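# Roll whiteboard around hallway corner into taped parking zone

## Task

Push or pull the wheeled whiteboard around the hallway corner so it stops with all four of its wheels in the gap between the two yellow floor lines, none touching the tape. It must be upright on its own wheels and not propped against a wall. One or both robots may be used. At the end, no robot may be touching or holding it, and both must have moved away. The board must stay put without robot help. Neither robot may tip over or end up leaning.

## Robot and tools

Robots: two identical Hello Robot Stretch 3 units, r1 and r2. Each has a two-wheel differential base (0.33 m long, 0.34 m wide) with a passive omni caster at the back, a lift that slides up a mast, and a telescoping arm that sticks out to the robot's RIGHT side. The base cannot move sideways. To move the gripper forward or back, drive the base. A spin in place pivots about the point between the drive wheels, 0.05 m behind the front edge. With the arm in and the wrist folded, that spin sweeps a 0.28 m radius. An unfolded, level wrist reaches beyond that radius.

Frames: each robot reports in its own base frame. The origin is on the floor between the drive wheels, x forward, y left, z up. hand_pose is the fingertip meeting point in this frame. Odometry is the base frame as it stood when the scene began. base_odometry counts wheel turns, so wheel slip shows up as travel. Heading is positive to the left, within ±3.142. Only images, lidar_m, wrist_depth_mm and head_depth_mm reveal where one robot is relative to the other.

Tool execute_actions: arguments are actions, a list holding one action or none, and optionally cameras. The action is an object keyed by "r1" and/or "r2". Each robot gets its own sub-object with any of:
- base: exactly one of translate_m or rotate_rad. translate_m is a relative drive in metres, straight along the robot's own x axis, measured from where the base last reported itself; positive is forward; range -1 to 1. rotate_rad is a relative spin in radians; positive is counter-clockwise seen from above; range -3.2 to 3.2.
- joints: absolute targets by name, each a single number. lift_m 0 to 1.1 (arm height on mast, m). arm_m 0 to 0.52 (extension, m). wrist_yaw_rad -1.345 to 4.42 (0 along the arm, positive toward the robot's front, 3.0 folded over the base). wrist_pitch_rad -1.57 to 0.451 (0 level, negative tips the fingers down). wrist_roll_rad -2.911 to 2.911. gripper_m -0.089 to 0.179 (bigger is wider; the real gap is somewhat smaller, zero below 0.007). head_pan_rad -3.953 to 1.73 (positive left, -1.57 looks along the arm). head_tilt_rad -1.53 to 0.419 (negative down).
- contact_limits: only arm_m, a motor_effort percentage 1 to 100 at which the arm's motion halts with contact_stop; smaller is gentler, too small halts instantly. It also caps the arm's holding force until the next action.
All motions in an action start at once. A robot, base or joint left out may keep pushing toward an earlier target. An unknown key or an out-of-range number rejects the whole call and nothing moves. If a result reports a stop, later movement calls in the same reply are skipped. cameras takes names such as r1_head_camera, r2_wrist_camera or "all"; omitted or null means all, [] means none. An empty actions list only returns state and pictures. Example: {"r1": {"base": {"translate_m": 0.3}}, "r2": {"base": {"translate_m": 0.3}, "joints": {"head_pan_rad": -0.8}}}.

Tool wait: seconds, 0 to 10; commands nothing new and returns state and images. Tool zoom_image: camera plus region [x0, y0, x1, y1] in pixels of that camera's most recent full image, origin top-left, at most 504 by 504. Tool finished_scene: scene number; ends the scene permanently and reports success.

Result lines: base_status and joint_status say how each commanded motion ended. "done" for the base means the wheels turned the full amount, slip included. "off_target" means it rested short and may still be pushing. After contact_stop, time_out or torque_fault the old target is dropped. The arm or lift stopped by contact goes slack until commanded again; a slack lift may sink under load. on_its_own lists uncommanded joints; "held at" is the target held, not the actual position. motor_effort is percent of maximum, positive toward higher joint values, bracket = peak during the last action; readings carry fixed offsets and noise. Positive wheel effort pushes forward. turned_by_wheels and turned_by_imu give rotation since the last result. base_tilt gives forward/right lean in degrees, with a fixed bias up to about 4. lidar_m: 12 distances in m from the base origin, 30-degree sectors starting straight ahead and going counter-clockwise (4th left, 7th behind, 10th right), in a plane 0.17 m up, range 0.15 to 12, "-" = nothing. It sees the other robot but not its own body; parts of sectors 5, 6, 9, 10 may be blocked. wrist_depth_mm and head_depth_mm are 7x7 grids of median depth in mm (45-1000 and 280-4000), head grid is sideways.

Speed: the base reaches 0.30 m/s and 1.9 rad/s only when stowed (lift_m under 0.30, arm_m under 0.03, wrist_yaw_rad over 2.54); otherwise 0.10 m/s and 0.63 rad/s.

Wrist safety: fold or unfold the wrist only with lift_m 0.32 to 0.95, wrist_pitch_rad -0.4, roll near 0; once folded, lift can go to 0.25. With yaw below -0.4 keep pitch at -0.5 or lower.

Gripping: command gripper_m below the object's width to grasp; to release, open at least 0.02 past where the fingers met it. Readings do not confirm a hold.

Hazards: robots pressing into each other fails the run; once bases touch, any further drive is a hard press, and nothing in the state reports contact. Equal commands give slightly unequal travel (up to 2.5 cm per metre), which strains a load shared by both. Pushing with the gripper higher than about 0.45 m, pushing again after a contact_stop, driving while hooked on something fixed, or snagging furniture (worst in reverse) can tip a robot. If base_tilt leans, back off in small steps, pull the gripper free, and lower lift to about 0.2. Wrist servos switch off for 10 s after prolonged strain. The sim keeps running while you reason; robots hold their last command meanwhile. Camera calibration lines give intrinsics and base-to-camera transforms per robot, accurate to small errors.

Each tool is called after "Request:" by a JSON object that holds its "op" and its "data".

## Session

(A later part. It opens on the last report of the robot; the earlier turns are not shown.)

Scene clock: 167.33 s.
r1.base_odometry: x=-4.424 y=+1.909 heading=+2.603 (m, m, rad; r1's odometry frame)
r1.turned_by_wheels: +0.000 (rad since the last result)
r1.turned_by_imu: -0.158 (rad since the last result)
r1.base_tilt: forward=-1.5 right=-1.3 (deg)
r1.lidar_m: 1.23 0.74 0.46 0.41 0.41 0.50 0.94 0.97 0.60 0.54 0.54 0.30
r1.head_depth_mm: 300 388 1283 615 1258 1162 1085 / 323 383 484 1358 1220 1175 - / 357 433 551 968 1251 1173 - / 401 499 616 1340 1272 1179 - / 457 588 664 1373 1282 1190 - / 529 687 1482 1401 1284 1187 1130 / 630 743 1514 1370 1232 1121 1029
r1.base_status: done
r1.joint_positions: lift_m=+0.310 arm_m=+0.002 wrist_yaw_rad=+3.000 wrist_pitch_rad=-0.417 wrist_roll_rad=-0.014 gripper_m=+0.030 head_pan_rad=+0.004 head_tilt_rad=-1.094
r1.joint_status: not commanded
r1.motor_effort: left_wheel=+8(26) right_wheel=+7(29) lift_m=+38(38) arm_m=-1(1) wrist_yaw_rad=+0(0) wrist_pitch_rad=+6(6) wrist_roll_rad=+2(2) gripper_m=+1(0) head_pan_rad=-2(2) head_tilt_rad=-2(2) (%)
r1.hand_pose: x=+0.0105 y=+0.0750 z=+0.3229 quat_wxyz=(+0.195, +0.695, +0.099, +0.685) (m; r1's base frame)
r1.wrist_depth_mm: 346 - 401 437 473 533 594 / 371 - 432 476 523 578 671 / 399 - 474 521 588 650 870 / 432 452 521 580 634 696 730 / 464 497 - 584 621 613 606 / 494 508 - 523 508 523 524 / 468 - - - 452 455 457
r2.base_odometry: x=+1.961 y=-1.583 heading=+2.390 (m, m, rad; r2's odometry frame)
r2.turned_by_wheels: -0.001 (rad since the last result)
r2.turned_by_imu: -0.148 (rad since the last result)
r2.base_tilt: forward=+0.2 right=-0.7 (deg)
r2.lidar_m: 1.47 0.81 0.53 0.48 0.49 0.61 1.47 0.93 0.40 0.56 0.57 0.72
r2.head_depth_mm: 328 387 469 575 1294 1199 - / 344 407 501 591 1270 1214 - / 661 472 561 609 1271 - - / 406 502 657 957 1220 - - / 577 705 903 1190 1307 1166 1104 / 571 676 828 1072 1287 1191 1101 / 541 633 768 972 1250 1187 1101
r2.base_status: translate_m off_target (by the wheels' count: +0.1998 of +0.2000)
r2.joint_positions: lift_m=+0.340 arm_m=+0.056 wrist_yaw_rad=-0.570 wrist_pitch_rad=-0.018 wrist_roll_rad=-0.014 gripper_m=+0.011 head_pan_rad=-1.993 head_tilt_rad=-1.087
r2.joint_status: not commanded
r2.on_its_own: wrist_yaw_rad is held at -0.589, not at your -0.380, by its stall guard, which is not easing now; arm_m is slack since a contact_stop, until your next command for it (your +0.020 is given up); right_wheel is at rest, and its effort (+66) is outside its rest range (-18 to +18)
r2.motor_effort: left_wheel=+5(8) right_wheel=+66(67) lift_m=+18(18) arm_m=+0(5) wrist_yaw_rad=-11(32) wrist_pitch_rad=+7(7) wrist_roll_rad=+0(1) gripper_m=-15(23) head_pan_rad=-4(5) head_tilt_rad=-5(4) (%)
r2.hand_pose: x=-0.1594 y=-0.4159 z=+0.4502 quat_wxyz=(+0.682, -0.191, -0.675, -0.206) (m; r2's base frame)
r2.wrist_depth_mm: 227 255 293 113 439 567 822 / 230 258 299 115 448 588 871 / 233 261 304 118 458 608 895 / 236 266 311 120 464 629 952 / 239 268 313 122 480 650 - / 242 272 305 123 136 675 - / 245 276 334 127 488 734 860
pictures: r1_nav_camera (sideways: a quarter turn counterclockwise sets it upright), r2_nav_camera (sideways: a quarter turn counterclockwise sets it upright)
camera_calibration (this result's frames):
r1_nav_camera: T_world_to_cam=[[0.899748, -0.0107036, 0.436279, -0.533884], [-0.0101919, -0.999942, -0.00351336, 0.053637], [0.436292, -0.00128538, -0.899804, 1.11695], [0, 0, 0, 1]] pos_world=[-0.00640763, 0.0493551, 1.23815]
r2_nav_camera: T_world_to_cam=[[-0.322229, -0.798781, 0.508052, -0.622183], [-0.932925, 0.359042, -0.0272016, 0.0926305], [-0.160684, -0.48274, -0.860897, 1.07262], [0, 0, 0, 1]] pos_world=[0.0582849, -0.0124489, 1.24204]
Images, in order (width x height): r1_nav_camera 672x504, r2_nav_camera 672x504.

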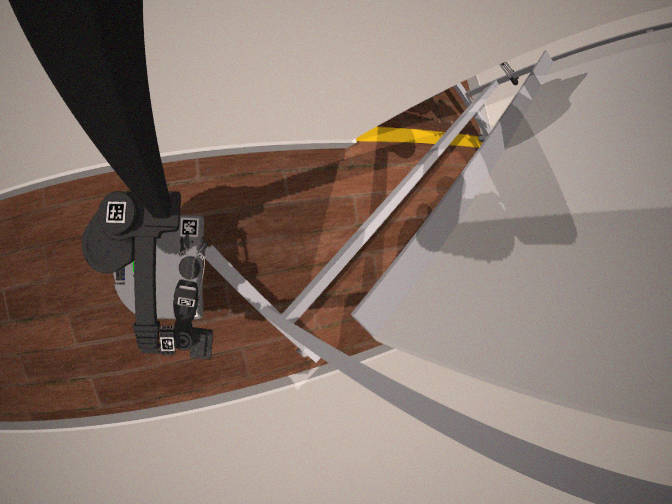

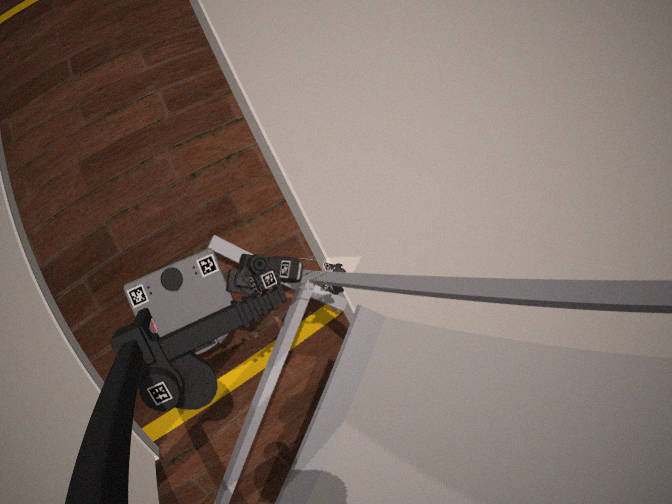

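Request:
{"op": "execute_actions", "data": {"actions": [{"r2":{"base":{"translate_m":-0.08},"joints":{"gripper_m":0.15}}}], "cameras": []}}

Request:
{"op": "execute_actions", "data": {"actions": [{"r2":{"base":{"rotate_rad":0.65},"joints":{"arm_m":0.005,"wrist_yaw_rad":-0.5}}}], "cameras": []}}

Request:
{"op": "execute_actions", "data": {"actions": [{"r2":{"base":{"translate_m":0.3}}}], "cameras": ["r2_nav_camera"]}}

Scene clock: 170.03 s.
r1.base_odometry: x=-4.424 y=+1.909 heading=+2.603 (m, m, rad; r1's odometry frame)
r1.turned_by_wheels: +0.000 (rad since the last result)
r1.turned_by_imu: +0.000 (rad since the last result)
r1.base_tilt: forward=-1.4 right=-1.3 (deg)
r1.lidar_m: 1.23 0.74 0.46 0.41 0.41 0.50 0.94 0.97 0.60 0.54 0.54 0.30
r1.head_depth_mm: 300 388 1288 612 1256 1163 1087 / 323 383 483 1357 1219 1180 - / 357 434 553 969 1249 1167 - / 400 500 616 1337 1279 1177 - / 456 589 666 1379 1282 1195 - / 530 687 1478 1397 1285 1185 1120 / 630 749 1533 1368 1232 1130 1031
r1.base_status: not commanded
r1.joint_positions: lift_m=+0.310 arm_m=+0.002 wrist_yaw_rad=+3.000 wrist_pitch_rad=-0.417 wrist_roll_rad=-0.014 gripper_m=+0.030 head_pan_rad=+0.004 head_tilt_rad=-1.094
r1.joint_status: not commanded
r1.motor_effort: left_wheel=+4(9) right_wheel=+3(7) lift_m=+38(38) arm_m=-1(1) wrist_yaw_rad=+0(0) wrist_pitch_rad=+6(6) wrist_roll_rad=+2(2) gripper_m=+0(0) head_pan_rad=-2(2) head_tilt_rad=-2(2) (%)
r1.hand_pose: x=+0.0105 y=+0.0750 z=+0.3229 quat_wxyz=(+0.195, +0.695, +0.099, +0.685) (m; r1's base frame)
r1.wrist_depth_mm: 346 - 400 433 476 523 588 / 371 - 433 473 523 582 671 / 398 - 475 520 584 654 867 / 427 456 522 573 638 683 745 / 469 497 - 597 628 619 612 / 494 511 - 523 509 522 510 / 459 - - - 458 450 457
r2.base_odometry: x=+2.019 y=-1.637 heading=+2.390 (m, m, rad; r2's odometry frame)
r2.turned_by_wheels: +0.000 (rad since the last result)
r2.turned_by_imu: +0.038 (rad since the last result)
r2.base_tilt: forward=+0.2 right=-0.7 (deg)
r2.lidar_m: 1.64 0.75 0.51 0.48 0.48 0.62 1.40 0.90 0.39 0.37 0.58 0.75
r2.head_depth_mm: 289 325 394 499 561 1183 - / 297 344 422 546 923 1209 - / 306 366 456 575 1268 - - / 340 416 536 598 1249 - - / 577 490 597 878 1287 1166 1103 / 362 646 837 1087 1281 1192 1103 / 544 639 778 990 1252 1185 1102
r2.base_status: done
r2.joint_positions: lift_m=+0.340 arm_m=+0.056 wrist_yaw_rad=-0.494 wrist_pitch_rad=-0.026 wrist_roll_rad=-0.014 gripper_m=+0.150 head_pan_rad=-1.993 head_tilt_rad=-1.087
r2.joint_status: all done
r2.on_its_own: wrist_yaw_rad is held at -0.512, not at your -0.380, by its stall guard, which is not easing now; arm_m is slack since a contact_stop, until your next command for it (your +0.020 is given up)
r2.motor_effort: left_wheel=+3(12) right_wheel=-12(55) lift_m=+18(19) arm_m=+0(0) wrist_yaw_rad=-10(45) wrist_pitch_rad=+10(10) wrist_roll_rad=+0(1) gripper_m=-5(100) head_pan_rad=-5(4) head_tilt_rad=-5(5) (%)
r2.hand_pose: x=-0.1427 y=-0.4254 z=+0.4482 quat_wxyz=(+0.688, -0.163, -0.683, -0.183) (m; r2's base frame)
r2.wrist_depth_mm: 229 243 81 325 384 465 594 / 231 247 83 333 394 476 602 / 236 252 85 341 403 492 643 / 239 258 87 345 411 508 662 / 243 259 88 355 425 514 691 / 246 - 91 362 437 504 762 / 244 282 93 370 450 547 -
pictures: none
No camera images: the call's "cameras" was empty. Leave "cameras" out to get every camera's image.

Scene clock: 172.30 s.
r1.base_odometry: x=-4.424 y=+1.909 heading=+2.603 (m, m, rad; r1's odometry frame)
r1.turned_by_wheels: +0.000 (rad since the last result)
r1.turned_by_imu: +0.000 (rad since the last result)
r1.base_tilt: forward=-1.5 right=-1.4 (deg)
r1.lidar_m: 1.23 0.74 0.46 0.41 0.41 0.50 0.94 0.97 0.60 0.54 0.54 0.30
r1.head_depth_mm: 300 388 1289 610 1251 1159 1085 / 323 383 484 1354 1220 1181 - / 357 433 553 969 1256 1174 - / 401 500 616 1338 1270 1180 - / 455 588 664 1383 1280 1196 - / 530 687 1483 1395 1286 1188 1127 / 631 750 1530 1372 1231 1122 1033
r1.base_status: not commanded
r1.joint_positions: lift_m=+0.310 arm_m=+0.002 wrist_yaw_rad=+3.000 wrist_pitch_rad=-0.417 wrist_roll_rad=-0.014 gripper_m=+0.030 head_pan_rad=+0.004 head_tilt_rad=-1.094
r1.joint_status: not commanded
r1.motor_effort: left_wheel=+4(4) right_wheel=+4(3) lift_m=+38(38) arm_m=-2(1) wrist_yaw_rad=+0(0) wrist_pitch_rad=+6(6) wrist_roll_rad=+2(2) gripper_m=+1(0) head_pan_rad=-1(1) head_tilt_rad=-2(2) (%)
r1.hand_pose: x=+0.0105 y=+0.0750 z=+0.3229 quat_wxyz=(+0.195, +0.695, +0.099, +0.685) (m; r1's base frame)
r1.wrist_depth_mm: 346 - 396 438 473 531 575 / 371 - 436 471 526 581 673 / 396 - 473 528 575 654 883 / 429 458 527 573 637 698 740 / 465 496 - 612 619 609 612 / 492 507 - 522 512 527 524 / 462 - - - 458 455 457
r2.base_odometry: x=+2.019 y=-1.637 heading=+3.039 (m, m, rad; r2's odometry frame)
r2.turned_by_wheels: +0.649 (rad since the last result)
r2.turned_by_imu: +0.488 (rad since the last result)
r2.base_tilt: forward=+0.1 right=-0.8 (deg)
r2.lidar_m: 0.79 0.52 0.48 0.49 0.61 1.37 0.93 0.61 0.36 0.57 0.72 1.51
r2.head_depth_mm: 335 649 461 504 540 1186 - / 526 433 535 584 1233 1186 - / 554 670 818 1000 1207 - - / 555 670 851 1164 1318 - - / 555 673 853 1167 1297 1175 1107 / 555 673 855 1169 1299 1195 1101 / 557 675 855 1172 1294 1188 1100
r2.base_status: rotate_rad off_target (by the wheels' count: +0.6492 of +0.6500)
r2.joint_positions: lift_m=+0.340 arm_m=+0.004 wrist_yaw_rad=-0.639 wrist_pitch_rad=-0.029 wrist_roll_rad=-0.014 gripper_m=+0.150 head_pan_rad=-1.994 head_tilt_rad=-1.088
r2.joint_status: wrist_yaw_rad off_target (ended at -0.639, target -0.500); the others done
r2.on_its_own: right_wheel is at rest, and its effort (+19) is outside its rest range (-18 to +18); wrist_yaw_rad is at rest, and its effort (+67) is outside its rest range (-12 to +12)
r2.motor_effort: left_wheel=-15(20) right_wheel=+19(26) lift_m=+18(18) arm_m=+14(15) wrist_yaw_rad=+67(68) wrist_pitch_rad=+11(11) wrist_roll_rad=+0(1) gripper_m=-17(17) head_pan_rad=-4(4) head_tilt_rad=-5(5) (%)
r2.hand_pose: x=-0.1738 y=-0.3538 z=+0.4473 quat_wxyz=(+0.673, -0.210, -0.670, -0.234) (m; r2's base frame)
r2.wrist_depth_mm: 276 288 302 317 334 137 371 / 282 294 306 322 342 139 380 / 286 298 311 331 346 141 391 / 291 306 322 336 360 144 402 / 298 310 329 343 365 146 412 / 305 - 335 354 374 149 - / 307 329 342 361 381 151 -
pictures: none
No camera images: the call's "cameras" was empty. Leave "cameras" out to get every camera's image.

Scene clock: 176.53 s.
r1.base_odometry: x=-4.424 y=+1.909 heading=+2.603 (m, m, rad; r1's odometry frame)
r1.turned_by_wheels: +0.000 (rad since the last result)
r1.turned_by_imu: +0.001 (rad since the last result)
r1.base_tilt: forward=-1.4 right=-1.3 (deg)
r1.lidar_m: 1.23 0.74 0.46 0.41 0.41 0.50 0.94 0.97 0.60 0.54 0.54 0.30
r1.head_depth_mm: 300 388 1280 612 1253 1167 1087 / 323 384 483 1349 1218 1180 - / 358 434 552 966 1255 1170 - / 401 500 616 1344 1273 1178 - / 456 587 667 1376 1277 1193 - / 529 687 1483 1406 1282 1187 1121 / 629 751 1525 1370 1234 1127 1030
r1.base_status: not commanded
r1.joint_positions: lift_m=+0.310 arm_m=+0.002 wrist_yaw_rad=+3.000 wrist_pitch_rad=-0.417 wrist_roll_rad=-0.014 gripper_m=+0.030 head_pan_rad=+0.004 head_tilt_rad=-1.094
r1.joint_status: not commanded
r1.motor_effort: left_wheel=+4(4) right_wheel=+3(2) lift_m=+38(38) arm_m=-1(1) wrist_yaw_rad=+0(0) wrist_pitch_rad=+6(6) wrist_roll_rad=+2(2) gripper_m=+0(0) head_pan_rad=-2(1) head_tilt_rad=-2(2) (%)
r1.hand_pose: x=+0.0105 y=+0.0750 z=+0.3229 quat_wxyz=(+0.195, +0.695, +0.099, +0.685) (m; r1's base frame)
r1.wrist_depth_mm: 344 - 400 437 473 525 586 / 370 - 433 472 525 584 674 / 396 - 474 515 580 650 851 / 427 455 524 568 627 700 734 / 469 494 - 590 624 614 618 / 501 512 - 522 511 521 521 / 460 - - - 448 457 450
r2.base_odometry: x=+1.721 y=-1.606 heading=+3.039 (m, m, rad; r2's odometry frame)
r2.turned_by_wheels: +0.000 (rad since the last result)
r2.turned_by_imu: -0.002 (rad since the last result)
r2.base_tilt: forward=+0.2 right=-0.7 (deg)
r2.lidar_m: 0.61 0.40 0.37 0.37 0.47 1.64 1.12 0.60 0.68 0.69 0.86 1.80
r2.head_depth_mm: 671 814 1027 1272 1285 1202 - / 672 813 1032 1373 1273 1214 - / 673 814 1031 1370 1305 - - / 674 816 1035 1371 1320 - - / 674 816 1036 1369 1301 1190 1100 / 675 820 1036 1366 1297 1188 1105 / 673 818 1036 1358 1295 1193 1100
r2.base_status: done
r2.joint_positions: lift_m=+0.340 arm_m=+0.005 wrist_yaw_rad=-0.656 wrist_pitch_rad=-0.025 wrist_roll_rad=-0.015 gripper_m=+0.150 head_pan_rad=-1.994 head_tilt_rad=-1.088
r2.joint_status: not commanded
r2.on_its_own: wrist_yaw_rad is held at -0.655, not at your -0.500, by its stall guard, which is not easing now
r2.motor_effort: left_wheel=+0(12) right_wheel=+0(21) lift_m=+19(18) arm_m=+3(14) wrist_yaw_rad=+1(68) wrist_pitch_rad=+10(11) wrist_roll_rad=+1(1) gripper_m=-1(17) head_pan_rad=-4(4) head_tilt_rad=-4(2) (%)
r2.hand_pose: x=-0.1774 y=-0.3521 z=+0.4482 quat_wxyz=(+0.672, -0.217, -0.667, -0.238) (m; r2's base frame)
r2.wrist_depth_mm: 369 388 405 429 450 477 509 / 378 393 417 437 458 489 521 / 384 399 426 443 470 501 529 / 392 409 430 456 484 511 544 / 399 416 439 459 494 526 563 / 407 - 452 476 500 530 579 / 410 440 458 482 514 548 -
pictures: r2_nav_camera (sideways: a quarter turn counterclockwise sets it upright)
camera_calibration (this result's frames):
r2_nav_camera: T_world_to_cam=[[-0.322402, -0.798966, 0.507652, -0.62166], [-0.932886, 0.359142, -0.0272272, 0.0926636], [-0.160565, -0.48236, -0.861132, 1.07293], [0, 0, 0, 1]] pos_world=[0.0582951, -0.0124285, 1.24204]
Images, in order (width x height): r2_nav_camera 672x504.

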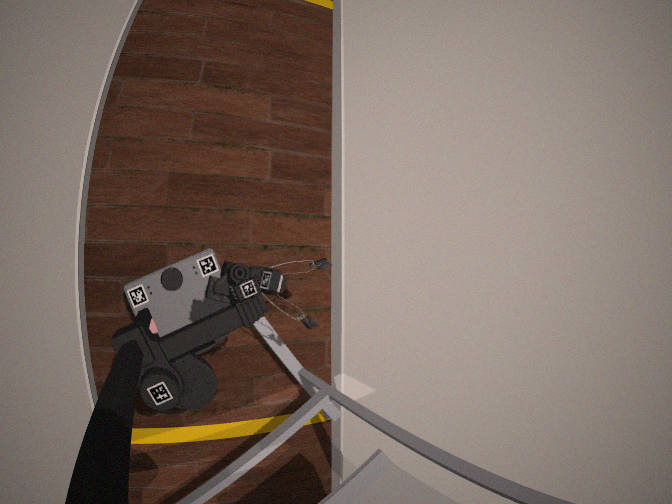

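Free. Straighten r2, move on, and try r1 pushing.

Request:
{"op": "execute_actions", "data": {"actions": [{"r2":{"base":{"translate_m":0.2}},"r1":{"base":{"rotate_rad":0.1}}}], "cameras": []}}

Request:
{"op": "execute_actions", "data": {"actions": [{"r2":{"base":{"rotate_rad":-0.37},"joints":{"head_pan_rad":-2.6,"head_tilt_rad":-0.9}}}], "cameras": []}}

Request:
{"op": "execute_actions", "data": {"actions": [{"r2":{"base":{"translate_m":0.3}},"r1":{"base":{"translate_m":0.2}}}], "cameras": ["r2_nav_camera","r1_nav_camera"]}}

Scene clock: 179.93 s.
r1.base_odometry: x=-4.424 y=+1.909 heading=+2.702 (m, m, rad; r1's odometry frame)
r1.turned_by_wheels: +0.100 (rad since the last result)
r1.turned_by_imu: +0.101 (rad since the last result)
r1.base_tilt: forward=-1.4 right=-1.3 (deg)
r1.lidar_m: 1.54 0.65 0.44 0.41 0.42 0.54 1.19 0.85 0.57 0.54 0.55 0.30
r1.head_depth_mm: 315 365 474 1346 1233 1165 1077 / 351 414 506 1318 1218 1184 - / 396 480 604 992 1260 1173 - / 456 568 644 1358 1274 1175 - / 536 676 1473 1395 1278 1186 - / 649 737 1513 1401 1281 1187 1123 / 779 1674 1546 1201 1159 1110 1032
r1.base_status: done
r1.joint_positions: lift_m=+0.310 arm_m=+0.002 wrist_yaw_rad=+3.000 wrist_pitch_rad=-0.417 wrist_roll_rad=-0.014 gripper_m=+0.030 head_pan_rad=+0.004 head_tilt_rad=-1.094
r1.joint_status: not commanded
r1.motor_effort: left_wheel=-1(4) right_wheel=+1(5) lift_m=+38(38) arm_m=-1(1) wrist_yaw_rad=+0(0) wrist_pitch_rad=+6(6) wrist_roll_rad=+2(2) gripper_m=+0(1) head_pan_rad=-1(1) head_tilt_rad=-2(3) (%)
r1.hand_pose: x=+0.0105 y=+0.0750 z=+0.3229 quat_wxyz=(+0.195, +0.695, +0.099, +0.685) (m; r1's base frame)
r1.wrist_depth_mm: 359 - 399 423 453 479 510 / 387 - 435 461 494 532 576 / 419 - 473 506 547 583 642 / 455 478 522 560 598 649 685 / 489 511 - 592 619 613 603 / 512 532 - 527 506 523 519 / 458 - - - 456 453 453
r2.base_odometry: x=+1.522 y=-1.586 heading=+3.039 (m, m, rad; r2's odometry frame)
r2.turned_by_wheels: +0.000 (rad since the last result)
r2.turned_by_imu: -0.001 (rad since the last result)
r2.base_tilt: forward=+0.1 right=-0.7 (deg)
r2.lidar_m: 0.48 0.32 0.29 0.30 0.37 0.77 1.25 0.77 0.76 0.77 0.96 1.99
r2.head_depth_mm: 751 909 1153 1402 1271 1200 - / 753 908 1157 1407 1304 1210 - / 752 910 1154 1406 1298 - - / 752 912 1158 1405 1314 - - / 752 911 1161 1405 1298 1197 1102 / 753 916 1160 1399 1302 1192 1107 / 754 918 1163 1395 1296 1192 1102
r2.base_status: done
r2.joint_positions: lift_m=+0.340 arm_m=+0.005 wrist_yaw_rad=-0.656 wrist_pitch_rad=-0.025 wrist_roll_rad=-0.015 gripper_m=+0.150 head_pan_rad=-1.994 head_tilt_rad=-1.088
r2.joint_status: not commanded
r2.on_its_own: wrist_yaw_rad is held at -0.655, not at your -0.500, by its stall guard, which is not easing now
r2.motor_effort: left_wheel=+0(4) right_wheel=+0(8) lift_m=+18(19) arm_m=+3(4) wrist_yaw_rad=+0(1) wrist_pitch_rad=+10(10) wrist_roll_rad=+1(1) gripper_m=-1(1) head_pan_rad=-4(3) head_tilt_rad=-5(5) (%)
r2.hand_pose: x=-0.1774 y=-0.3521 z=+0.4482 quat_wxyz=(+0.672, -0.217, -0.667, -0.238) (m; r2's base frame)
r2.wrist_depth_mm: 435 451 474 503 533 558 599 / 439 464 485 512 544 569 608 / 448 470 495 524 551 586 617 / 461 476 504 526 561 603 640 / 464 486 513 546 576 608 647 / 471 - 530 562 594 617 675 / 482 511 537 578 601 637 -
pictures: none
No camera images: the call's "cameras" was empty. Leave "cameras" out to get every camera's image.

Scene clock: 181.47 s.
r1.base_odometry: x=-4.424 y=+1.909 heading=+2.702 (m, m, rad; r1's odometry frame)
r1.turned_by_wheels: +0.000 (rad since the last result)
r1.turned_by_imu: +0.000 (rad since the last result)
r1.base_tilt: forward=-1.4 right=-1.4 (deg)
r1.lidar_m: 1.55 0.65 0.44 0.41 0.42 0.54 1.19 0.84 0.57 0.54 0.55 0.30
r1.head_depth_mm: 315 364 475 1342 1234 1167 1082 / 352 415 505 1320 1222 1179 - / 396 479 604 994 1259 1171 - / 456 568 643 1352 1278 1177 - / 535 677 1467 1394 1280 1192 - / 650 735 1513 1402 1283 1188 1124 / 780 1667 1547 1202 1154 1108 1035
r1.base_status: not commanded
r1.joint_positions: lift_m=+0.310 arm_m=+0.002 wrist_yaw_rad=+3.000 wrist_pitch_rad=-0.417 wrist_roll_rad=-0.014 gripper_m=+0.030 head_pan_rad=+0.004 head_tilt_rad=-1.094
r1.joint_status: not commanded
r1.motor_effort: left_wheel=-1(1) right_wheel=+1(2) lift_m=+38(38) arm_m=-1(1) wrist_yaw_rad=+0(0) wrist_pitch_rad=+6(6) wrist_roll_rad=+2(2) gripper_m=+0(1) head_pan_rad=-1(2) head_tilt_rad=-2(2) (%)
r1.hand_pose: x=+0.0105 y=+0.0750 z=+0.3229 quat_wxyz=(+0.195, +0.695, +0.099, +0.685) (m; r1's base frame)
r1.wrist_depth_mm: 360 - 398 424 455 485 515 / 388 - 437 457 486 532 565 / 418 - 471 505 544 587 655 / 449 474 520 543 594 648 689 / 483 510 - 596 625 605 604 / 512 531 - 525 496 519 517 / 460 - - - 457 447 448
r2.base_odometry: x=+1.522 y=-1.586 heading=+2.669 (m, m, rad; r2's odometry frame)
r2.turned_by_wheels: -0.370 (rad since the last result)
r2.turned_by_imu: -0.366 (rad since the last result)
r2.base_tilt: forward=+0.1 right=-0.7 (deg)
r2.lidar_m: 1.04 0.41 0.30 0.29 0.31 0.43 1.83 0.78 0.78 0.76 0.79 1.10
r2.head_depth_mm: 695 810 1821 1596 1420 1254 1164 / 693 808 1812 1590 1423 1258 - / 692 806 1817 1590 1410 1251 1172 / 694 805 1719 1583 1415 1248 - / 721 1146 1415 1513 1357 1231 - / 888 998 1197 1437 1403 1245 - / 861 961 1079 1230 1347 1243 1118
r2.base_status: done
r2.joint_positions: lift_m=+0.340 arm_m=+0.005 wrist_yaw_rad=-0.656 wrist_pitch_rad=-0.025 wrist_roll_rad=-0.015 gripper_m=+0.150 head_pan_rad=-2.593 head_tilt_rad=-0.902
r2.joint_status: all done
r2.on_its_own: wrist_yaw_rad is held at -0.655, not at your -0.500, by its stall guard, which is not easing now
r2.motor_effort: left_wheel=+1(4) right_wheel=-2(8) lift_m=+18(19) arm_m=+4(3) wrist_yaw_rad=+0(1) wrist_pitch_rad=+10(10) wrist_roll_rad=+1(1) gripper_m=-1(1) head_pan_rad=-4(51) head_tilt_rad=+0(19) (%)
r2.hand_pose: x=-0.1773 y=-0.3522 z=+0.4483 quat_wxyz=(+0.672, -0.217, -0.667, -0.238) (m; r2's base frame)
r2.wrist_depth_mm: 402 451 507 584 720 883 - / 407 456 518 603 721 909 - / 414 465 537 630 746 957 - / 418 470 540 635 745 977 - / 427 468 550 645 755 549 - / 430 - 555 660 780 947 - / 429 501 573 681 758 801 -
pictures: none
No camera images: the call's "cameras" was empty. Leave "cameras" out to get every camera's image.

Scene clock: 185.70 s.
r1.base_odometry: x=-4.605 y=+1.994 heading=+2.703 (m, m, rad; r1's odometry frame)
r1.turned_by_wheels: +0.000 (rad since the last result)
r1.turned_by_imu: -0.581 (rad since the last result)
r1.base_tilt: forward=-1.4 right=-1.3 (deg)
r1.lidar_m: 0.33 1.29 0.75 0.49 0.45 0.45 0.56 1.14 0.84 0.55 0.50 0.51
r1.head_depth_mm: 575 664 783 958 1208 1164 1081 / 599 740 922 1177 1263 1179 - / 702 394 523 1291 1252 1180 - / 824 985 1228 1372 1263 1166 - / 327 407 541 987 1280 1193 - / 338 425 573 1343 1288 1185 1126 / 350 445 608 1357 1291 1189 1110
r1.base_status: translate_m off_target (by the wheels' count: +0.1998 of +0.2000)
r1.joint_positions: lift_m=+0.310 arm_m=+0.002 wrist_yaw_rad=+2.999 wrist_pitch_rad=-0.417 wrist_roll_rad=-0.014 gripper_m=+0.030 head_pan_rad=+0.004 head_tilt_rad=-1.093
r1.joint_status: not commanded
r1.on_its_own: left_wheel is at rest, and its effort (+26) is outside its rest range (-18 to +18); right_wheel is at rest, and its effort (+21) is outside its rest range (-18 to +18)
r1.motor_effort: left_wheel=+26(29) right_wheel=+21(34) lift_m=+37(38) arm_m=-1(2) wrist_yaw_rad=+0(1) wrist_pitch_rad=+6(6) wrist_roll_rad=+2(2) gripper_m=+1(0) head_pan_rad=-1(1) head_tilt_rad=-2(2) (%)
r1.hand_pose: x=+0.0106 y=+0.0750 z=+0.3229 quat_wxyz=(+0.195, +0.695, +0.098, +0.685) (m; r1's base frame)
r1.wrist_depth_mm: 352 - 492 614 - - 508 / 373 - 531 681 - - - / 391 - 580 733 868 948 901 / 412 458 632 745 737 741 742 / 429 500 - 617 620 604 598 / 451 507 - 524 514 515 522 / 456 - - - 458 448 451
r2.base_odometry: x=+1.254 y=-1.449 heading=+2.669 (m, m, rad; r2's odometry frame)
r2.turned_by_wheels: +0.000 (rad since the last result)
r2.turned_by_imu: -0.002 (rad since the last result)
r2.base_tilt: forward=+0.1 right=-0.7 (deg)
r2.lidar_m: 1.03 0.40 0.30 0.29 0.30 0.41 1.22 1.01 0.79 0.76 0.80 1.10
r2.head_depth_mm: 944 2117 1898 1628 1417 1258 1162 / 936 2116 1903 1629 1415 1251 - / 988 1702 1894 1623 1409 1251 1165 / 1181 1414 1588 1556 1384 1250 - / 1092 1249 1463 1582 1407 1243 - / 969 1090 1244 1457 1399 1242 - / 868 966 1090 1245 1359 1244 1117
r2.base_status: done
r2.joint_positions: lift_m=+0.340 arm_m=+0.005 wrist_yaw_rad=-0.656 wrist_pitch_rad=-0.025 wrist_roll_rad=-0.015 gripper_m=+0.150 head_pan_rad=-2.593 head_tilt_rad=-0.902
r2.joint_status: not commanded
r2.on_its_own: wrist_yaw_rad is held at -0.655, not at your -0.500, by its stall guard, which is not easing now
r2.motor_effort: left_wheel=+1(4) right_wheel=-2(3) lift_m=+18(18) arm_m=+3(3) wrist_yaw_rad=+0(0) wrist_pitch_rad=+10(10) wrist_roll_rad=+1(1) gripper_m=-1(1) head_pan_rad=-5(4) head_tilt_rad=+1(3) (%)
r2.hand_pose: x=-0.1773 y=-0.3522 z=+0.4483 quat_wxyz=(+0.672, -0.217, -0.667, -0.238) (m; r2's base frame)
r2.wrist_depth_mm: 407 454 516 601 726 895 - / 413 457 530 616 739 917 - / 418 467 543 624 754 952 - / 428 475 550 643 774 949 - / 433 475 559 657 812 950 689 / 434 - 569 665 822 958 - / 438 514 577 681 793 826 -
pictures: r1_nav_camera (sideways: a quarter turn counterclockwise sets it upright), r2_nav_camera (sideways: a quarter turn counterclockwise sets it upright)
camera_calibration (this result's frames):
r1_nav_camera: T_world_to_cam=[[0.899474, -0.0107074, 0.436844, -0.534617], [-0.0101927, -0.999942, -0.00352242, 0.0536488], [0.436856, -0.0012843, -0.89953, 1.11659], [0, 0, 0, 1]] pos_world=[-0.00636747, 0.0493553, 1.23814]
r2_nav_camera: T_world_to_cam=[[-0.624476, -0.421177, 0.657754, -0.815374], [-0.571026, 0.820765, -0.0165779, 0.0765973], [-0.532879, -0.385947, -0.753051, 0.934683], [0, 0, 0, 1]] pos_world=[0.0326305, -0.0455476, 1.24145]
Images, in order (width x height): r1_nav_camera 672x504, r2_nav_camera 672x504.

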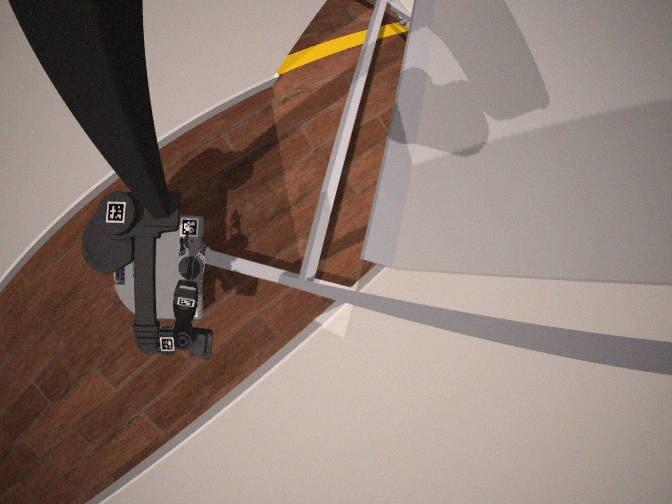

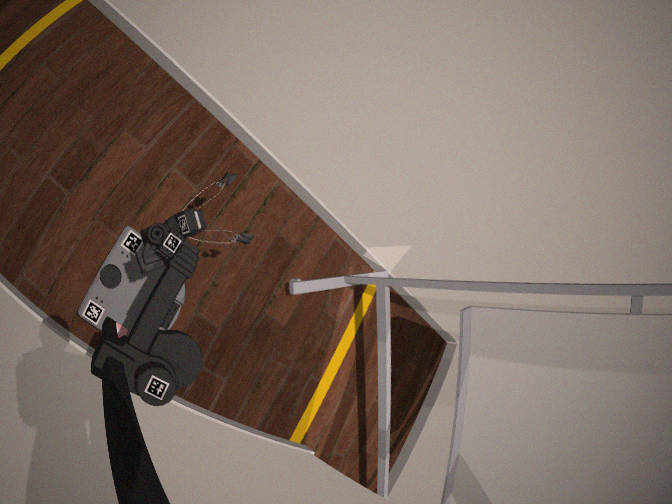

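Request:
{"op": "execute_actions", "data": {"actions": [{"r2":{"base":{"translate_m":-0.1},"joints":{"wrist_yaw_rad":0,"lift_m":0.31}},"r1":{"base":{"translate_m":-0.06}}}], "cameras": []}}

Request:
{"op": "execute_actions", "data": {"actions": [{"r2":{"base":{"rotate_rad":-1.57},"joints":{"head_pan_rad":-1.57}},"r1":{"base":{"rotate_rad":0.6}}}], "cameras": []}}

Request:
{"op": "execute_actions", "data": {"actions": [{"r2":{"base":{"translate_m":0.56},"joints":{"arm_m":0.2}}}], "cameras": ["r2_nav_camera","r1_nav_camera","r2_wrist_camera"]}}

Scene clock: 188.30 s.
r1.base_odometry: x=-4.550 y=+1.968 heading=+2.703 (m, m, rad; r1's odometry frame)
r1.turned_by_wheels: +0.000 (rad since the last result)
r1.turned_by_imu: +0.000 (rad since the last result)
r1.base_tilt: forward=-1.5 right=-1.5 (deg)
r1.lidar_m: 0.39 1.38 0.69 0.45 0.41 0.41 0.52 1.05 0.90 0.59 0.54 0.54
r1.head_depth_mm: 620 715 846 1035 1232 1167 1084 / 668 815 997 1272 1263 1182 - / 382 474 666 1332 1252 1190 - / 865 1029 1326 1396 1251 1182 - / 392 488 616 1364 1280 1191 - / 405 508 632 1370 1286 1186 1126 / 420 530 650 1376 1288 1195 1096
r1.base_status: done
r1.joint_positions: lift_m=+0.310 arm_m=+0.002 wrist_yaw_rad=+2.999 wrist_pitch_rad=-0.417 wrist_roll_rad=-0.014 gripper_m=+0.030 head_pan_rad=+0.004 head_tilt_rad=-1.093
r1.joint_status: not commanded
r1.motor_effort: left_wheel=+0(21) right_wheel=-1(17) lift_m=+38(37) arm_m=-1(1) wrist_yaw_rad=+0(0) wrist_pitch_rad=+6(6) wrist_roll_rad=+2(2) gripper_m=+0(1) head_pan_rad=-2(1) head_tilt_rad=-3(2) (%)
r1.hand_pose: x=+0.0106 y=+0.0750 z=+0.3229 quat_wxyz=(+0.195, +0.695, +0.098, +0.685) (m; r1's base frame)
r1.wrist_depth_mm: 325 - 464 572 - - 557 / 345 - 492 626 - - - / 357 - 543 670 860 922 925 / 378 426 586 695 737 737 724 / 394 465 - 613 628 616 614 / 420 496 - 526 506 515 520 / 426 - - - 461 454 454
r2.base_odometry: x=+1.343 y=-1.495 heading=+2.669 (m, m, rad; r2's odometry frame)
r2.turned_by_wheels: +0.000 (rad since the last result)
r2.turned_by_imu: +0.001 (rad since the last result)
r2.base_tilt: forward=+0.2 right=-0.7 (deg)
r2.lidar_m: 1.03 0.40 0.30 0.29 0.30 0.42 2.03 0.93 0.79 0.76 0.79 1.11
r2.head_depth_mm: 865 985 1904 1629 1417 1258 1147 / 858 961 1910 1619 1417 1255 - / 854 959 1885 1621 1409 1255 1164 / 1223 1054 1620 1550 1376 1251 - / 1089 1244 1459 1576 1405 1244 - / 965 1085 1240 1448 1404 1244 1154 / 866 959 1086 1243 1349 1238 1130
r2.base_status: done
r2.joint_positions: lift_m=+0.310 arm_m=+0.005 wrist_yaw_rad=-0.001 wrist_pitch_rad=-0.024 wrist_roll_rad=-0.015 gripper_m=+0.150 head_pan_rad=-2.593 head_tilt_rad=-0.902
r2.joint_status: all done
r2.motor_effort: left_wheel=+1(3) right_wheel=-2(7) lift_m=+17(19) arm_m=+3(4) wrist_yaw_rad=+1(2) wrist_pitch_rad=+10(10) wrist_roll_rad=+1(1) gripper_m=-1(1) head_pan_rad=-4(5) head_tilt_rad=+1(1) (%)
r2.hand_pose: x=-0.0218 y=-0.4053 z=+0.4186 quat_wxyz=(+0.712, +0.008, -0.702, -0.009) (m; r2's base frame)
r2.wrist_depth_mm: 522 516 502 490 483 468 464 / 536 523 508 503 484 476 470 / 543 534 522 508 499 492 480 / 554 548 533 517 515 501 489 / 570 559 542 537 527 508 503 / 588 - 554 546 532 529 510 / 599 585 574 556 544 539 -
pictures: none
No camera images: the call's "cameras" was empty. Leave "cameras" out to get every camera's image.

Scene clock: 191.73 s.
r1.base_odometry: x=-4.550 y=+1.968 heading=-2.980 (m, m, rad; r1's odometry frame)
r1.turned_by_wheels: +0.600 (rad since the last result)
r1.turned_by_imu: +0.607 (rad since the last result)
r1.base_tilt: forward=-1.4 right=-1.3 (deg)
r1.lidar_m: 1.66 0.62 0.43 0.41 0.42 0.55 1.27 0.82 0.57 0.54 0.55 0.39
r1.head_depth_mm: 419 485 580 1342 1232 1164 1078 / 464 548 620 1369 1223 1181 - / 522 631 1451 1356 1271 1164 - / 595 692 1513 1387 1273 1194 - / 692 1621 1493 1399 1283 1192 - / 785 1684 1542 1399 1287 1186 1126 / 1361 1685 1533 1153 1124 1100 1037
r1.base_status: done
r1.joint_positions: lift_m=+0.310 arm_m=+0.002 wrist_yaw_rad=+2.999 wrist_pitch_rad=-0.417 wrist_roll_rad=-0.014 gripper_m=+0.030 head_pan_rad=+0.004 head_tilt_rad=-1.093
r1.joint_status: not commanded
r1.motor_effort: left_wheel=-1(5) right_wheel=+2(6) lift_m=+38(37) arm_m=-1(1) wrist_yaw_rad=+1(0) wrist_pitch_rad=+6(6) wrist_roll_rad=+2(2) gripper_m=+1(1) head_pan_rad=-1(2) head_tilt_rad=-3(3) (%)
r1.hand_pose: x=+0.0106 y=+0.0750 z=+0.3229 quat_wxyz=(+0.195, +0.695, +0.098, +0.685) (m; r1's base frame)
r1.wrist_depth_mm: 360 - 398 420 445 473 502 / 393 - 436 452 490 523 553 / 418 - 474 498 535 575 614 / 467 484 514 543 595 624 695 / 497 521 - 594 617 607 607 / 513 527 - 535 507 519 519 / 458 - - - 455 453 451
r2.base_odometry: x=+1.344 y=-1.495 heading=+1.100 (m, m, rad; r2's odometry frame)
r2.turned_by_wheels: -1.570 (rad since the last result)
r2.turned_by_imu: -1.554 (rad since the last result)
r2.base_tilt: forward=+0.2 right=-0.7 (deg)
r2.lidar_m: 0.76 0.80 1.10 1.05 0.40 0.30 0.29 0.30 0.42 2.03 0.93 0.79
r2.head_depth_mm: 1254 1028 992 962 935 909 881 / 1191 2115 1858 1475 1341 1218 1123 / 1115 2116 1852 1619 1413 1258 1166 / 1043 2126 1805 1618 1401 1270 1139 / 974 2134 1884 1608 1399 1246 1121 / 914 2082 1882 1606 1400 1243 1115 / 858 942 1874 1543 1345 1242 1110
r2.base_status: done
r2.joint_positions: lift_m=+0.310 arm_m=+0.005 wrist_yaw_rad=-0.001 wrist_pitch_rad=-0.024 wrist_roll_rad=-0.015 gripper_m=+0.150 head_pan_rad=-1.577 head_tilt_rad=-0.902
r2.joint_status: all done
r2.on_its_own: right_wheel is at rest, and its effort (-27) is outside its rest range (-18 to +18)
r2.motor_effort: left_wheel=-3(5) right_wheel=-27(29) lift_m=+17(17) arm_m=+3(4) wrist_yaw_rad=+1(1) wrist_pitch_rad=+10(10) wrist_roll_rad=+1(0) gripper_m=+0(1) head_pan_rad=+5(59) head_tilt_rad=+1(0) (%)
r2.hand_pose: x=-0.0216 y=-0.4053 z=+0.4186 quat_wxyz=(+0.712, +0.009, -0.702, -0.009) (m; r2's base frame)
r2.wrist_depth_mm: 867 - - 882 - 593 380 / 871 - - - - 603 383 / 872 - - - - 592 380 / 898 - - - - 588 376 / 618 - - - - 637 379 / 850 - - - - 703 350 / 641 761 785 795 797 644 -
pictures: none
No camera images: the call's "cameras" was empty. Leave "cameras" out to get every camera's image.

Scene clock: 198.57 s.
r1.base_odometry: x=-4.550 y=+1.968 heading=-2.980 (m, m, rad; r1's odometry frame)
r1.turned_by_wheels: +0.000 (rad since the last result)
r1.turned_by_imu: +0.001 (rad since the last result)
r1.base_tilt: forward=-1.4 right=-1.4 (deg)
r1.lidar_m: 1.66 0.62 0.43 0.41 0.42 0.54 1.27 0.82 0.57 0.54 0.55 0.39
r1.head_depth_mm: 419 486 580 1347 1229 1164 1080 / 464 549 620 1374 1223 1175 - / 520 631 1454 1345 1269 1162 - / 595 692 1521 1387 1269 1191 - / 692 1624 1488 1395 1283 1189 - / 786 1682 1551 1398 1285 1184 1125 / 1363 1694 1522 1162 1126 1096 1036
r1.base_status: not commanded
r1.joint_positions: lift_m=+0.310 arm_m=+0.002 wrist_yaw_rad=+2.999 wrist_pitch_rad=-0.417 wrist_roll_rad=-0.014 gripper_m=+0.030 head_pan_rad=+0.004 head_tilt_rad=-1.093
r1.joint_status: not commanded
r1.motor_effort: left_wheel=-1(1) right_wheel=+1(1) lift_m=+38(37) arm_m=-1(2) wrist_yaw_rad=+0(0) wrist_pitch_rad=+6(6) wrist_roll_rad=+2(2) gripper_m=+1(1) head_pan_rad=-2(1) head_tilt_rad=-2(2) (%)
r1.hand_pose: x=+0.0106 y=+0.0750 z=+0.3229 quat_wxyz=(+0.195, +0.695, +0.098, +0.685) (m; r1's base frame)
r1.wrist_depth_mm: 359 - 398 421 445 471 506 / 393 - 435 465 494 519 557 / 419 - 473 503 531 573 628 / 455 479 530 542 586 626 679 / 485 521 - 592 616 604 603 / 515 528 - 524 510 516 518 / 459 - - - 458 454 450
r2.base_odometry: x=+1.598 y=-0.996 heading=+1.100 (m, m, rad; r2's odometry frame)
r2.turned_by_wheels: +0.000 (rad since the last result)
r2.turned_by_imu: -0.004 (rad since the last result)
r2.base_tilt: forward=+0.1 right=-0.7 (deg)
r2.lidar_m: 0.21 0.21 0.30 0.86 1.18 0.87 0.84 0.88 1.22 0.76 0.29 0.21
r2.head_depth_mm: 840 974 1901 1624 1418 1258 1128 / 766 903 1899 1620 1412 1257 1127 / 747 875 1891 1552 1387 1214 1141 / 1813 2086 1804 1520 1385 1226 1139 / 1413 1501 1600 1499 1377 1245 1118 / 807 834 868 902 938 974 1014 / 567 579 594 611 626 644 662
r2.base_status: done
r2.joint_positions: lift_m=+0.310 arm_m=+0.200 wrist_yaw_rad=+0.000 wrist_pitch_rad=-0.024 wrist_roll_rad=-0.015 gripper_m=+0.150 head_pan_rad=-1.577 head_tilt_rad=-0.902
r2.joint_status: all done
r2.motor_effort: left_wheel=+1(7) right_wheel=-3(17) lift_m=+17(17) arm_m=+3(3) wrist_yaw_rad=+0(0) wrist_pitch_rad=+9(10) wrist_roll_rad=+1(0) gripper_m=-1(1) head_pan_rad=+5(5) head_tilt_rad=+1(0) (%)
r2.hand_pose: x=-0.0215 y=-0.6002 z=+0.4186 quat_wxyz=(+0.712, +0.009, -0.702, -0.009) (m; r2's base frame)
r2.wrist_depth_mm: 256 354 629 318 - - - / 256 352 630 322 - - - / 258 353 621 328 - - - / 258 353 617 - - - - / 256 331 615 - - 508 - / 258 - 626 355 426 - - / 247 381 604 720 787 767 -
pictures: r1_nav_camera (sideways: a quarter turn counterclockwise sets it upright), r2_nav_camera (sideways: a quarter turn counterclockwise sets it upright), r2_wrist_camera
camera_calibration (this result's frames):
r1_nav_camera: T_world_to_cam=[[0.899473, -0.0107092, 0.436845, -0.534619], [-0.0101947, -0.999942, -0.00352244, 0.0536488], [0.436858, -0.00128515, -0.89953, 1.11659], [0, 0, 0, 1]] pos_world=[-0.00636726, 0.0493553, 1.23814]
r2_nav_camera: T_world_to_cam=[[0.0292737, -0.752641, 0.657781, -0.819397], [-0.99844, -0.0533206, -0.0165758, 0.0792018], [0.0475489, -0.656269, -0.753027, 0.931112], [0, 0, 0, 1]] pos_world=[0.0587917, -0.00142846, 1.24145]
r2_wrist_camera: T_world_to_cam=[[-0.998732, -0.0440486, -0.0243891, -0.0278016], [0.0168106, 0.164877, -0.986171, 0.556086], [0.0474606, -0.98533, -0.163927, -0.355953], [0, 0, 0, 1]] pos_world=[-0.0202207, -0.443642, 0.489367]
Images, in order (width x height): r1_nav_camera 672x504, r2_nav_camera 672x504, r2_wrist_camera 644x364.

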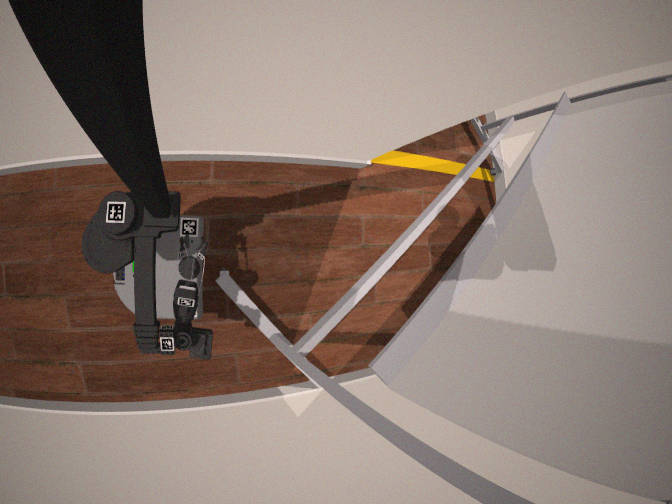

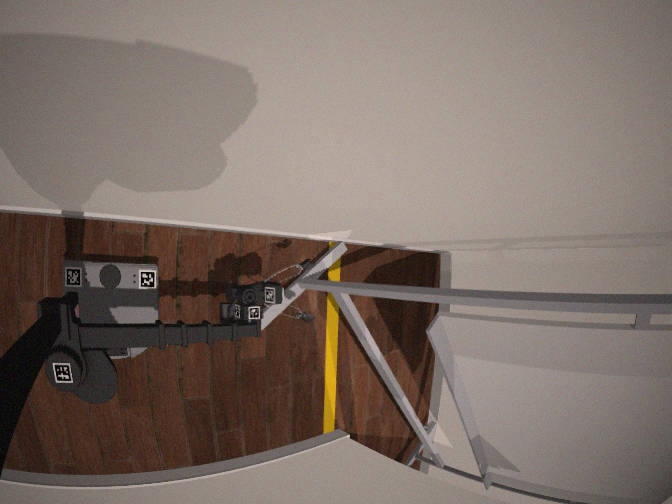

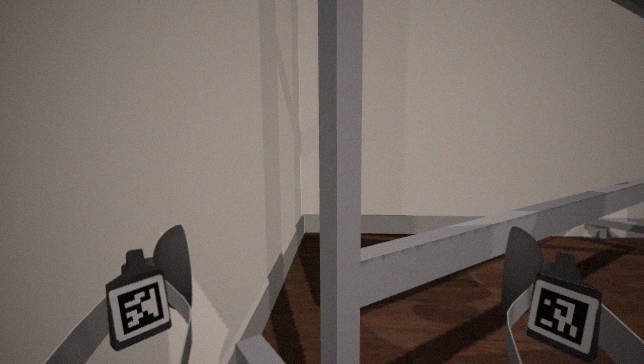

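Request:
{"op": "execute_actions", "data": {"actions": [{"r2":{"joints":{"arm_m":0.43}},"r1":{"base":{"translate_m":0.04}}}], "cameras": []}}

Request:
{"op": "execute_actions", "data": {"actions": [{"r2":{"joints":{"gripper_m":0.005}}}], "cameras": []}}

Request:
{"op": "execute_actions", "data": {"actions": [{"r2":{"base":{"translate_m":-0.05},"joints":{"arm_m":0.25},"contact_limits":{"arm_m":45}},"r1":{"base":{"translate_m":0.12}}}], "cameras": ["r2_nav_camera","r1_nav_camera"]}}

Scene clock: 201.63 s.
r1.base_odometry: x=-4.590 y=+1.962 heading=-2.980 (m, m, rad; r1's odometry frame)
r1.turned_by_wheels: +0.000 (rad since the last result)
r1.turned_by_imu: +0.001 (rad since the last result)
r1.base_tilt: forward=-1.5 right=-1.3 (deg)
r1.lidar_m: 1.66 0.63 0.44 0.41 0.42 0.55 1.28 0.82 0.57 0.54 0.36 0.36
r1.head_depth_mm: 387 450 536 1317 1219 1168 1084 / 430 507 602 1351 1235 1162 - / 483 583 650 1342 1265 1157 - / 550 673 1480 1370 1273 1190 - / 641 730 1495 1393 1274 1196 - / 759 1655 1543 1397 1288 1188 1124 / 835 1659 1554 1171 1137 1110 1041
r1.base_status: done
r1.joint_positions: lift_m=+0.310 arm_m=+0.002 wrist_yaw_rad=+2.999 wrist_pitch_rad=-0.417 wrist_roll_rad=-0.014 gripper_m=+0.030 head_pan_rad=+0.004 head_tilt_rad=-1.093
r1.joint_status: not commanded
r1.motor_effort: left_wheel=-1(3) right_wheel=+0(6) lift_m=+38(38) arm_m=-1(1) wrist_yaw_rad=+1(1) wrist_pitch_rad=+6(6) wrist_roll_rad=+2(2) gripper_m=+0(0) head_pan_rad=-1(2) head_tilt_rad=-2(3) (%)
r1.hand_pose: x=+0.0106 y=+0.0750 z=+0.3229 quat_wxyz=(+0.195, +0.695, +0.098, +0.685) (m; r1's base frame)
r1.wrist_depth_mm: 364 - 401 422 452 471 505 / 397 - 443 455 488 520 569 / 424 - 475 504 538 573 628 / 464 485 519 552 598 628 676 / 505 515 - 595 608 617 613 / 514 522 - 524 512 516 518 / 460 - - - 452 455 450
r2.base_odometry: x=+1.598 y=-0.996 heading=+1.100 (m, m, rad; r2's odometry frame)
r2.turned_by_wheels: +0.000 (rad since the last result)
r2.turned_by_imu: +0.000 (rad since the last result)
r2.base_tilt: forward=+0.1 right=-0.7 (deg)
r2.lidar_m: 0.21 0.21 0.30 0.86 1.18 0.87 0.84 0.88 1.22 0.75 0.29 0.21
r2.head_depth_mm: 837 972 1906 1624 1417 1256 1128 / 767 905 1896 1618 1410 1252 1129 / 746 874 1885 1592 1339 1252 1144 / 1813 2082 1800 1579 1384 1250 1135 / 1403 1503 1603 1516 1379 1251 1121 / 807 836 871 901 937 976 1012 / 566 580 595 611 628 645 664
r2.base_status: not commanded
r2.joint_positions: lift_m=+0.310 arm_m=+0.430 wrist_yaw_rad=+0.000 wrist_pitch_rad=-0.024 wrist_roll_rad=-0.015 gripper_m=+0.150 head_pan_rad=-1.577 head_tilt_rad=-0.902
r2.joint_status: all done
r2.motor_effort: left_wheel=+1(1) right_wheel=-2(2) lift_m=+17(17) arm_m=+4(5) wrist_yaw_rad=+0(0) wrist_pitch_rad=+9(9) wrist_roll_rad=+1(1) gripper_m=-1(1) head_pan_rad=+5(5) head_tilt_rad=+1(1) (%)
r2.hand_pose: x=-0.0215 y=-0.8302 z=+0.4186 quat_wxyz=(+0.712, +0.009, -0.702, -0.009) (m; r2's base frame)
r2.wrist_depth_mm: 253 345 551 87 - - - / 253 347 609 89 - - - / 253 346 604 91 - - - / 253 348 611 93 - - - / 253 327 613 95 - - - / 254 - 619 98 914 - 297 / 242 372 620 100 707 754 -
pictures: none
No camera images: the call's "cameras" was empty. Leave "cameras" out to get every camera's image.

Scene clock: 203.57 s.
r1.base_odometry: x=-4.590 y=+1.962 heading=-2.980 (m, m, rad; r1's odometry frame)
r1.turned_by_wheels: +0.000 (rad since the last result)
r1.turned_by_imu: +0.000 (rad since the last result)
r1.base_tilt: forward=-1.4 right=-1.5 (deg)
r1.lidar_m: 1.65 0.63 0.44 0.41 0.42 0.55 1.29 0.82 0.57 0.54 0.36 0.36
r1.head_depth_mm: 388 449 537 1317 1216 1166 1083 / 429 507 602 1360 1232 1174 - / 483 584 647 1348 1267 1156 - / 551 673 1476 1375 1274 1191 - / 641 730 1493 1391 1277 1193 - / 761 1653 1546 1398 1280 1190 1127 / 836 1674 1551 1168 1138 1105 1043
r1.base_status: not commanded
r1.joint_positions: lift_m=+0.310 arm_m=+0.002 wrist_yaw_rad=+2.999 wrist_pitch_rad=-0.417 wrist_roll_rad=-0.014 gripper_m=+0.030 head_pan_rad=+0.004 head_tilt_rad=-1.093
r1.joint_status: not commanded
r1.motor_effort: left_wheel=-1(1) right_wheel=+0(0) lift_m=+38(37) arm_m=-1(2) wrist_yaw_rad=+0(1) wrist_pitch_rad=+6(6) wrist_roll_rad=+2(2) gripper_m=+1(0) head_pan_rad=-1(2) head_tilt_rad=-2(3) (%)
r1.hand_pose: x=+0.0106 y=+0.0750 z=+0.3229 quat_wxyz=(+0.195, +0.695, +0.098, +0.685) (m; r1's base frame)
r1.wrist_depth_mm: 364 - 401 421 445 467 508 / 392 - 438 458 488 519 562 / 426 - 477 511 536 585 633 / 461 479 530 554 590 626 669 / 499 516 - 598 613 613 606 / 519 528 - 521 513 519 529 / 462 - - - 454 453 454
r2.base_odometry: x=+1.598 y=-0.996 heading=+1.100 (m, m, rad; r2's odometry frame)
r2.turned_by_wheels: +0.000 (rad since the last result)
r2.turned_by_imu: +0.000 (rad since the last result)
r2.base_tilt: forward=+0.2 right=-0.7 (deg)
r2.lidar_m: 0.21 0.21 0.30 0.86 1.18 0.87 0.84 0.88 1.22 0.76 0.29 0.21
r2.head_depth_mm: 839 971 1901 1624 1416 1256 1130 / 766 903 1907 1622 1412 1254 1125 / 745 874 1898 1593 1339 1251 1140 / 1808 2087 1801 1605 1387 1246 1138 / 1406 1506 1598 1515 1383 1246 1122 / 810 836 868 903 937 978 1011 / 566 580 594 610 626 644 662
r2.base_status: not commanded
r2.joint_positions: lift_m=+0.310 arm_m=+0.430 wrist_yaw_rad=+0.004 wrist_pitch_rad=-0.024 wrist_roll_rad=-0.015 gripper_m=+0.007 head_pan_rad=-1.577 head_tilt_rad=-0.902
r2.joint_status: all done
r2.motor_effort: left_wheel=+2(2) right_wheel=-5(6) lift_m=+17(16) arm_m=+4(3) wrist_yaw_rad=-2(3) wrist_pitch_rad=+10(9) wrist_roll_rad=+1(1) gripper_m=-33(100) head_pan_rad=+4(5) head_tilt_rad=+1(2) (%)
r2.hand_pose: x=-0.0205 y=-0.8302 z=+0.4186 quat_wxyz=(+0.713, +0.010, -0.702, -0.007) (m; r2's base frame)
r2.wrist_depth_mm: 250 341 603 87 97 - - / 251 340 600 89 - - - / 250 341 608 91 - - - / 251 344 611 93 - - - / 249 343 547 95 104 - - / 251 342 496 97 104 - 307 / 253 326 627 99 111 226 233
pictures: none
No camera images: the call's "cameras" was empty. Leave "cameras" out to get every camera's image.

Scene clock: 206.13 s.
r1.base_odometry: x=-4.708 y=+1.942 heading=-2.981 (m, m, rad; r1's odometry frame)
r1.turned_by_wheels: +0.000 (rad since the last result)
r1.turned_by_imu: -0.168 (rad since the last result)
r1.base_tilt: forward=-1.5 right=-1.4 (deg)
r1.lidar_m: 1.09 1.66 0.49 0.43 0.43 0.51 0.91 1.00 0.59 0.52 0.52 0.36
r1.head_depth_mm: 338 401 1081 1209 1248 1164 1084 / 360 433 544 1326 1214 1180 - / 384 470 603 1344 1272 1161 - / 414 513 626 1360 1269 1194 - / 447 567 657 1365 1279 1194 - / 487 631 1131 1405 1281 1190 1128 / 534 694 1508 1408 1260 1161 1063
r1.base_status: done
r1.joint_positions: lift_m=+0.310 arm_m=+0.002 wrist_yaw_rad=+2.999 wrist_pitch_rad=-0.417 wrist_roll_rad=-0.014 gripper_m=+0.030 head_pan_rad=+0.004 head_tilt_rad=-1.093
r1.joint_status: not commanded
r1.motor_effort: left_wheel=+4(22) right_wheel=+10(31) lift_m=+38(38) arm_m=-1(1) wrist_yaw_rad=+0(1) wrist_pitch_rad=+6(6) wrist_roll_rad=+2(2) gripper_m=+1(0) head_pan_rad=-1(2) head_tilt_rad=-2(2) (%)
r1.hand_pose: x=+0.0106 y=+0.0750 z=+0.3229 quat_wxyz=(+0.195, +0.695, +0.099, +0.685) (m; r1's base frame)
r1.wrist_depth_mm: 352 - 419 459 512 561 - / 376 - 452 499 553 630 - / 408 - 496 549 616 723 918 / 437 469 544 596 673 734 719 / 474 508 - 619 621 610 616 / 500 520 - 526 506 516 518 / 463 - - - 460 455 454
r2.base_odometry: x=+1.575 y=-1.041 heading=+1.099 (m, m, rad; r2's odometry frame)
r2.turned_by_wheels: -0.001 (rad since the last result)
r2.turned_by_imu: +0.048 (rad since the last result)
r2.base_tilt: forward=+0.1 right=-0.7 (deg)
r2.lidar_m: 0.26 0.28 0.40 1.35 1.05 0.80 0.79 0.83 1.20 0.60 0.35 0.27
r2.head_depth_mm: 664 823 1819 1593 1414 1250 1129 / 607 718 836 1561 1423 1230 1123 / 542 661 802 1578 1436 1228 1139 / 1891 2128 1846 1597 1365 1246 1137 / 1316 1441 1577 1548 1379 1245 1122 / 854 900 955 1015 1080 1135 1088 / 631 656 685 714 746 783 823
r2.base_status: done
r2.joint_positions: lift_m=+0.310 arm_m=+0.251 wrist_yaw_rad=-0.043 wrist_pitch_rad=-0.021 wrist_roll_rad=-0.015 gripper_m=+0.009 head_pan_rad=-1.577 head_tilt_rad=-0.901
r2.joint_status: all done
r2.on_its_own: right_wheel is at rest, and its effort (+30) is outside its rest range (-18 to +18); arm_m is at rest, and its effort (-17) is outside its rest range (-14 to +14); wrist_yaw_rad is at rest, and its effort (+26) is outside its rest range (-12 to +12)
r2.motor_effort: left_wheel=-10(17) right_wheel=+30(61) lift_m=+18(18) arm_m=-17(16) wrist_yaw_rad=+26(36) wrist_pitch_rad=+8(10) wrist_roll_rad=+1(1) gripper_m=-22(33) head_pan_rad=+5(4) head_tilt_rad=+1(1) (%)
r2.contact_limits: arm_m 41 (drawing in: default 25, maximum 41; extending or still: default 34, maximum 56)
r2.hand_pose: x=-0.0325 y=-0.6517 z=+0.4193 quat_wxyz=(+0.712, -0.007, -0.702, -0.023) (m; r2's base frame)
r2.wrist_depth_mm: 296 412 733 119 122 - - / 296 413 730 122 125 - - / 296 417 750 124 129 - - / 294 414 731 126 - - - / 294 415 718 129 131 - 544 / 295 416 666 127 127 310 946 / 297 414 707 131 138 241 798
pictures: r1_nav_camera (sideways: a quarter turn counterclockwise sets it upright), r2_nav_camera (sideways: a quarter turn counterclockwise sets it upright)
camera_calibration (this result's frames):
r1_nav_camera: T_world_to_cam=[[0.899446, -0.0107115, 0.436901, -0.534692], [-0.0101968, -0.999942, -0.00352333, 0.05365], [0.436913, -0.00128596, -0.899503, 1.11655], [0, 0, 0, 1]] pos_world=[-0.00636321, 0.0493554, 1.23814]
r2_nav_camera: T_world_to_cam=[[0.0294276, -0.751998, 0.658508, -0.820346], [-0.998429, -0.053536, -0.0165184, 0.0791271], [0.0476757, -0.656988, -0.752392, 0.930285], [0, 0, 0, 1]] pos_world=[0.0587917, -0.00147641, 1.24145]
Images, in order (width x height): r1_nav_camera 672x504, r2_nav_camera 672x504.

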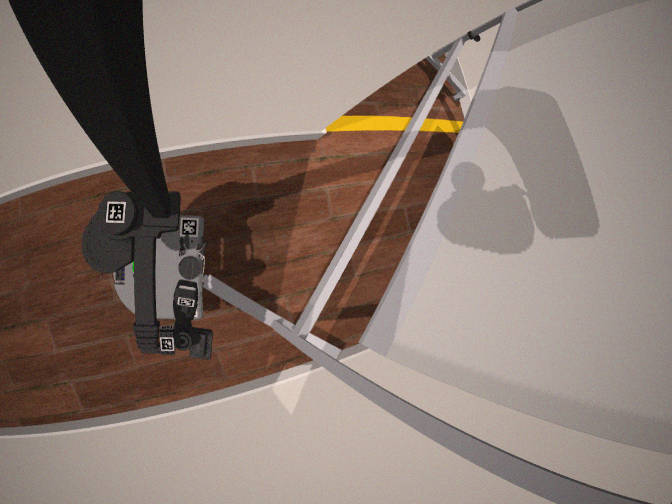

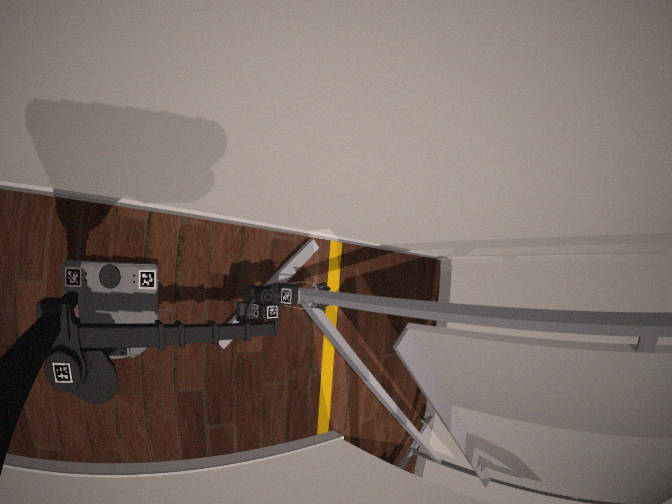

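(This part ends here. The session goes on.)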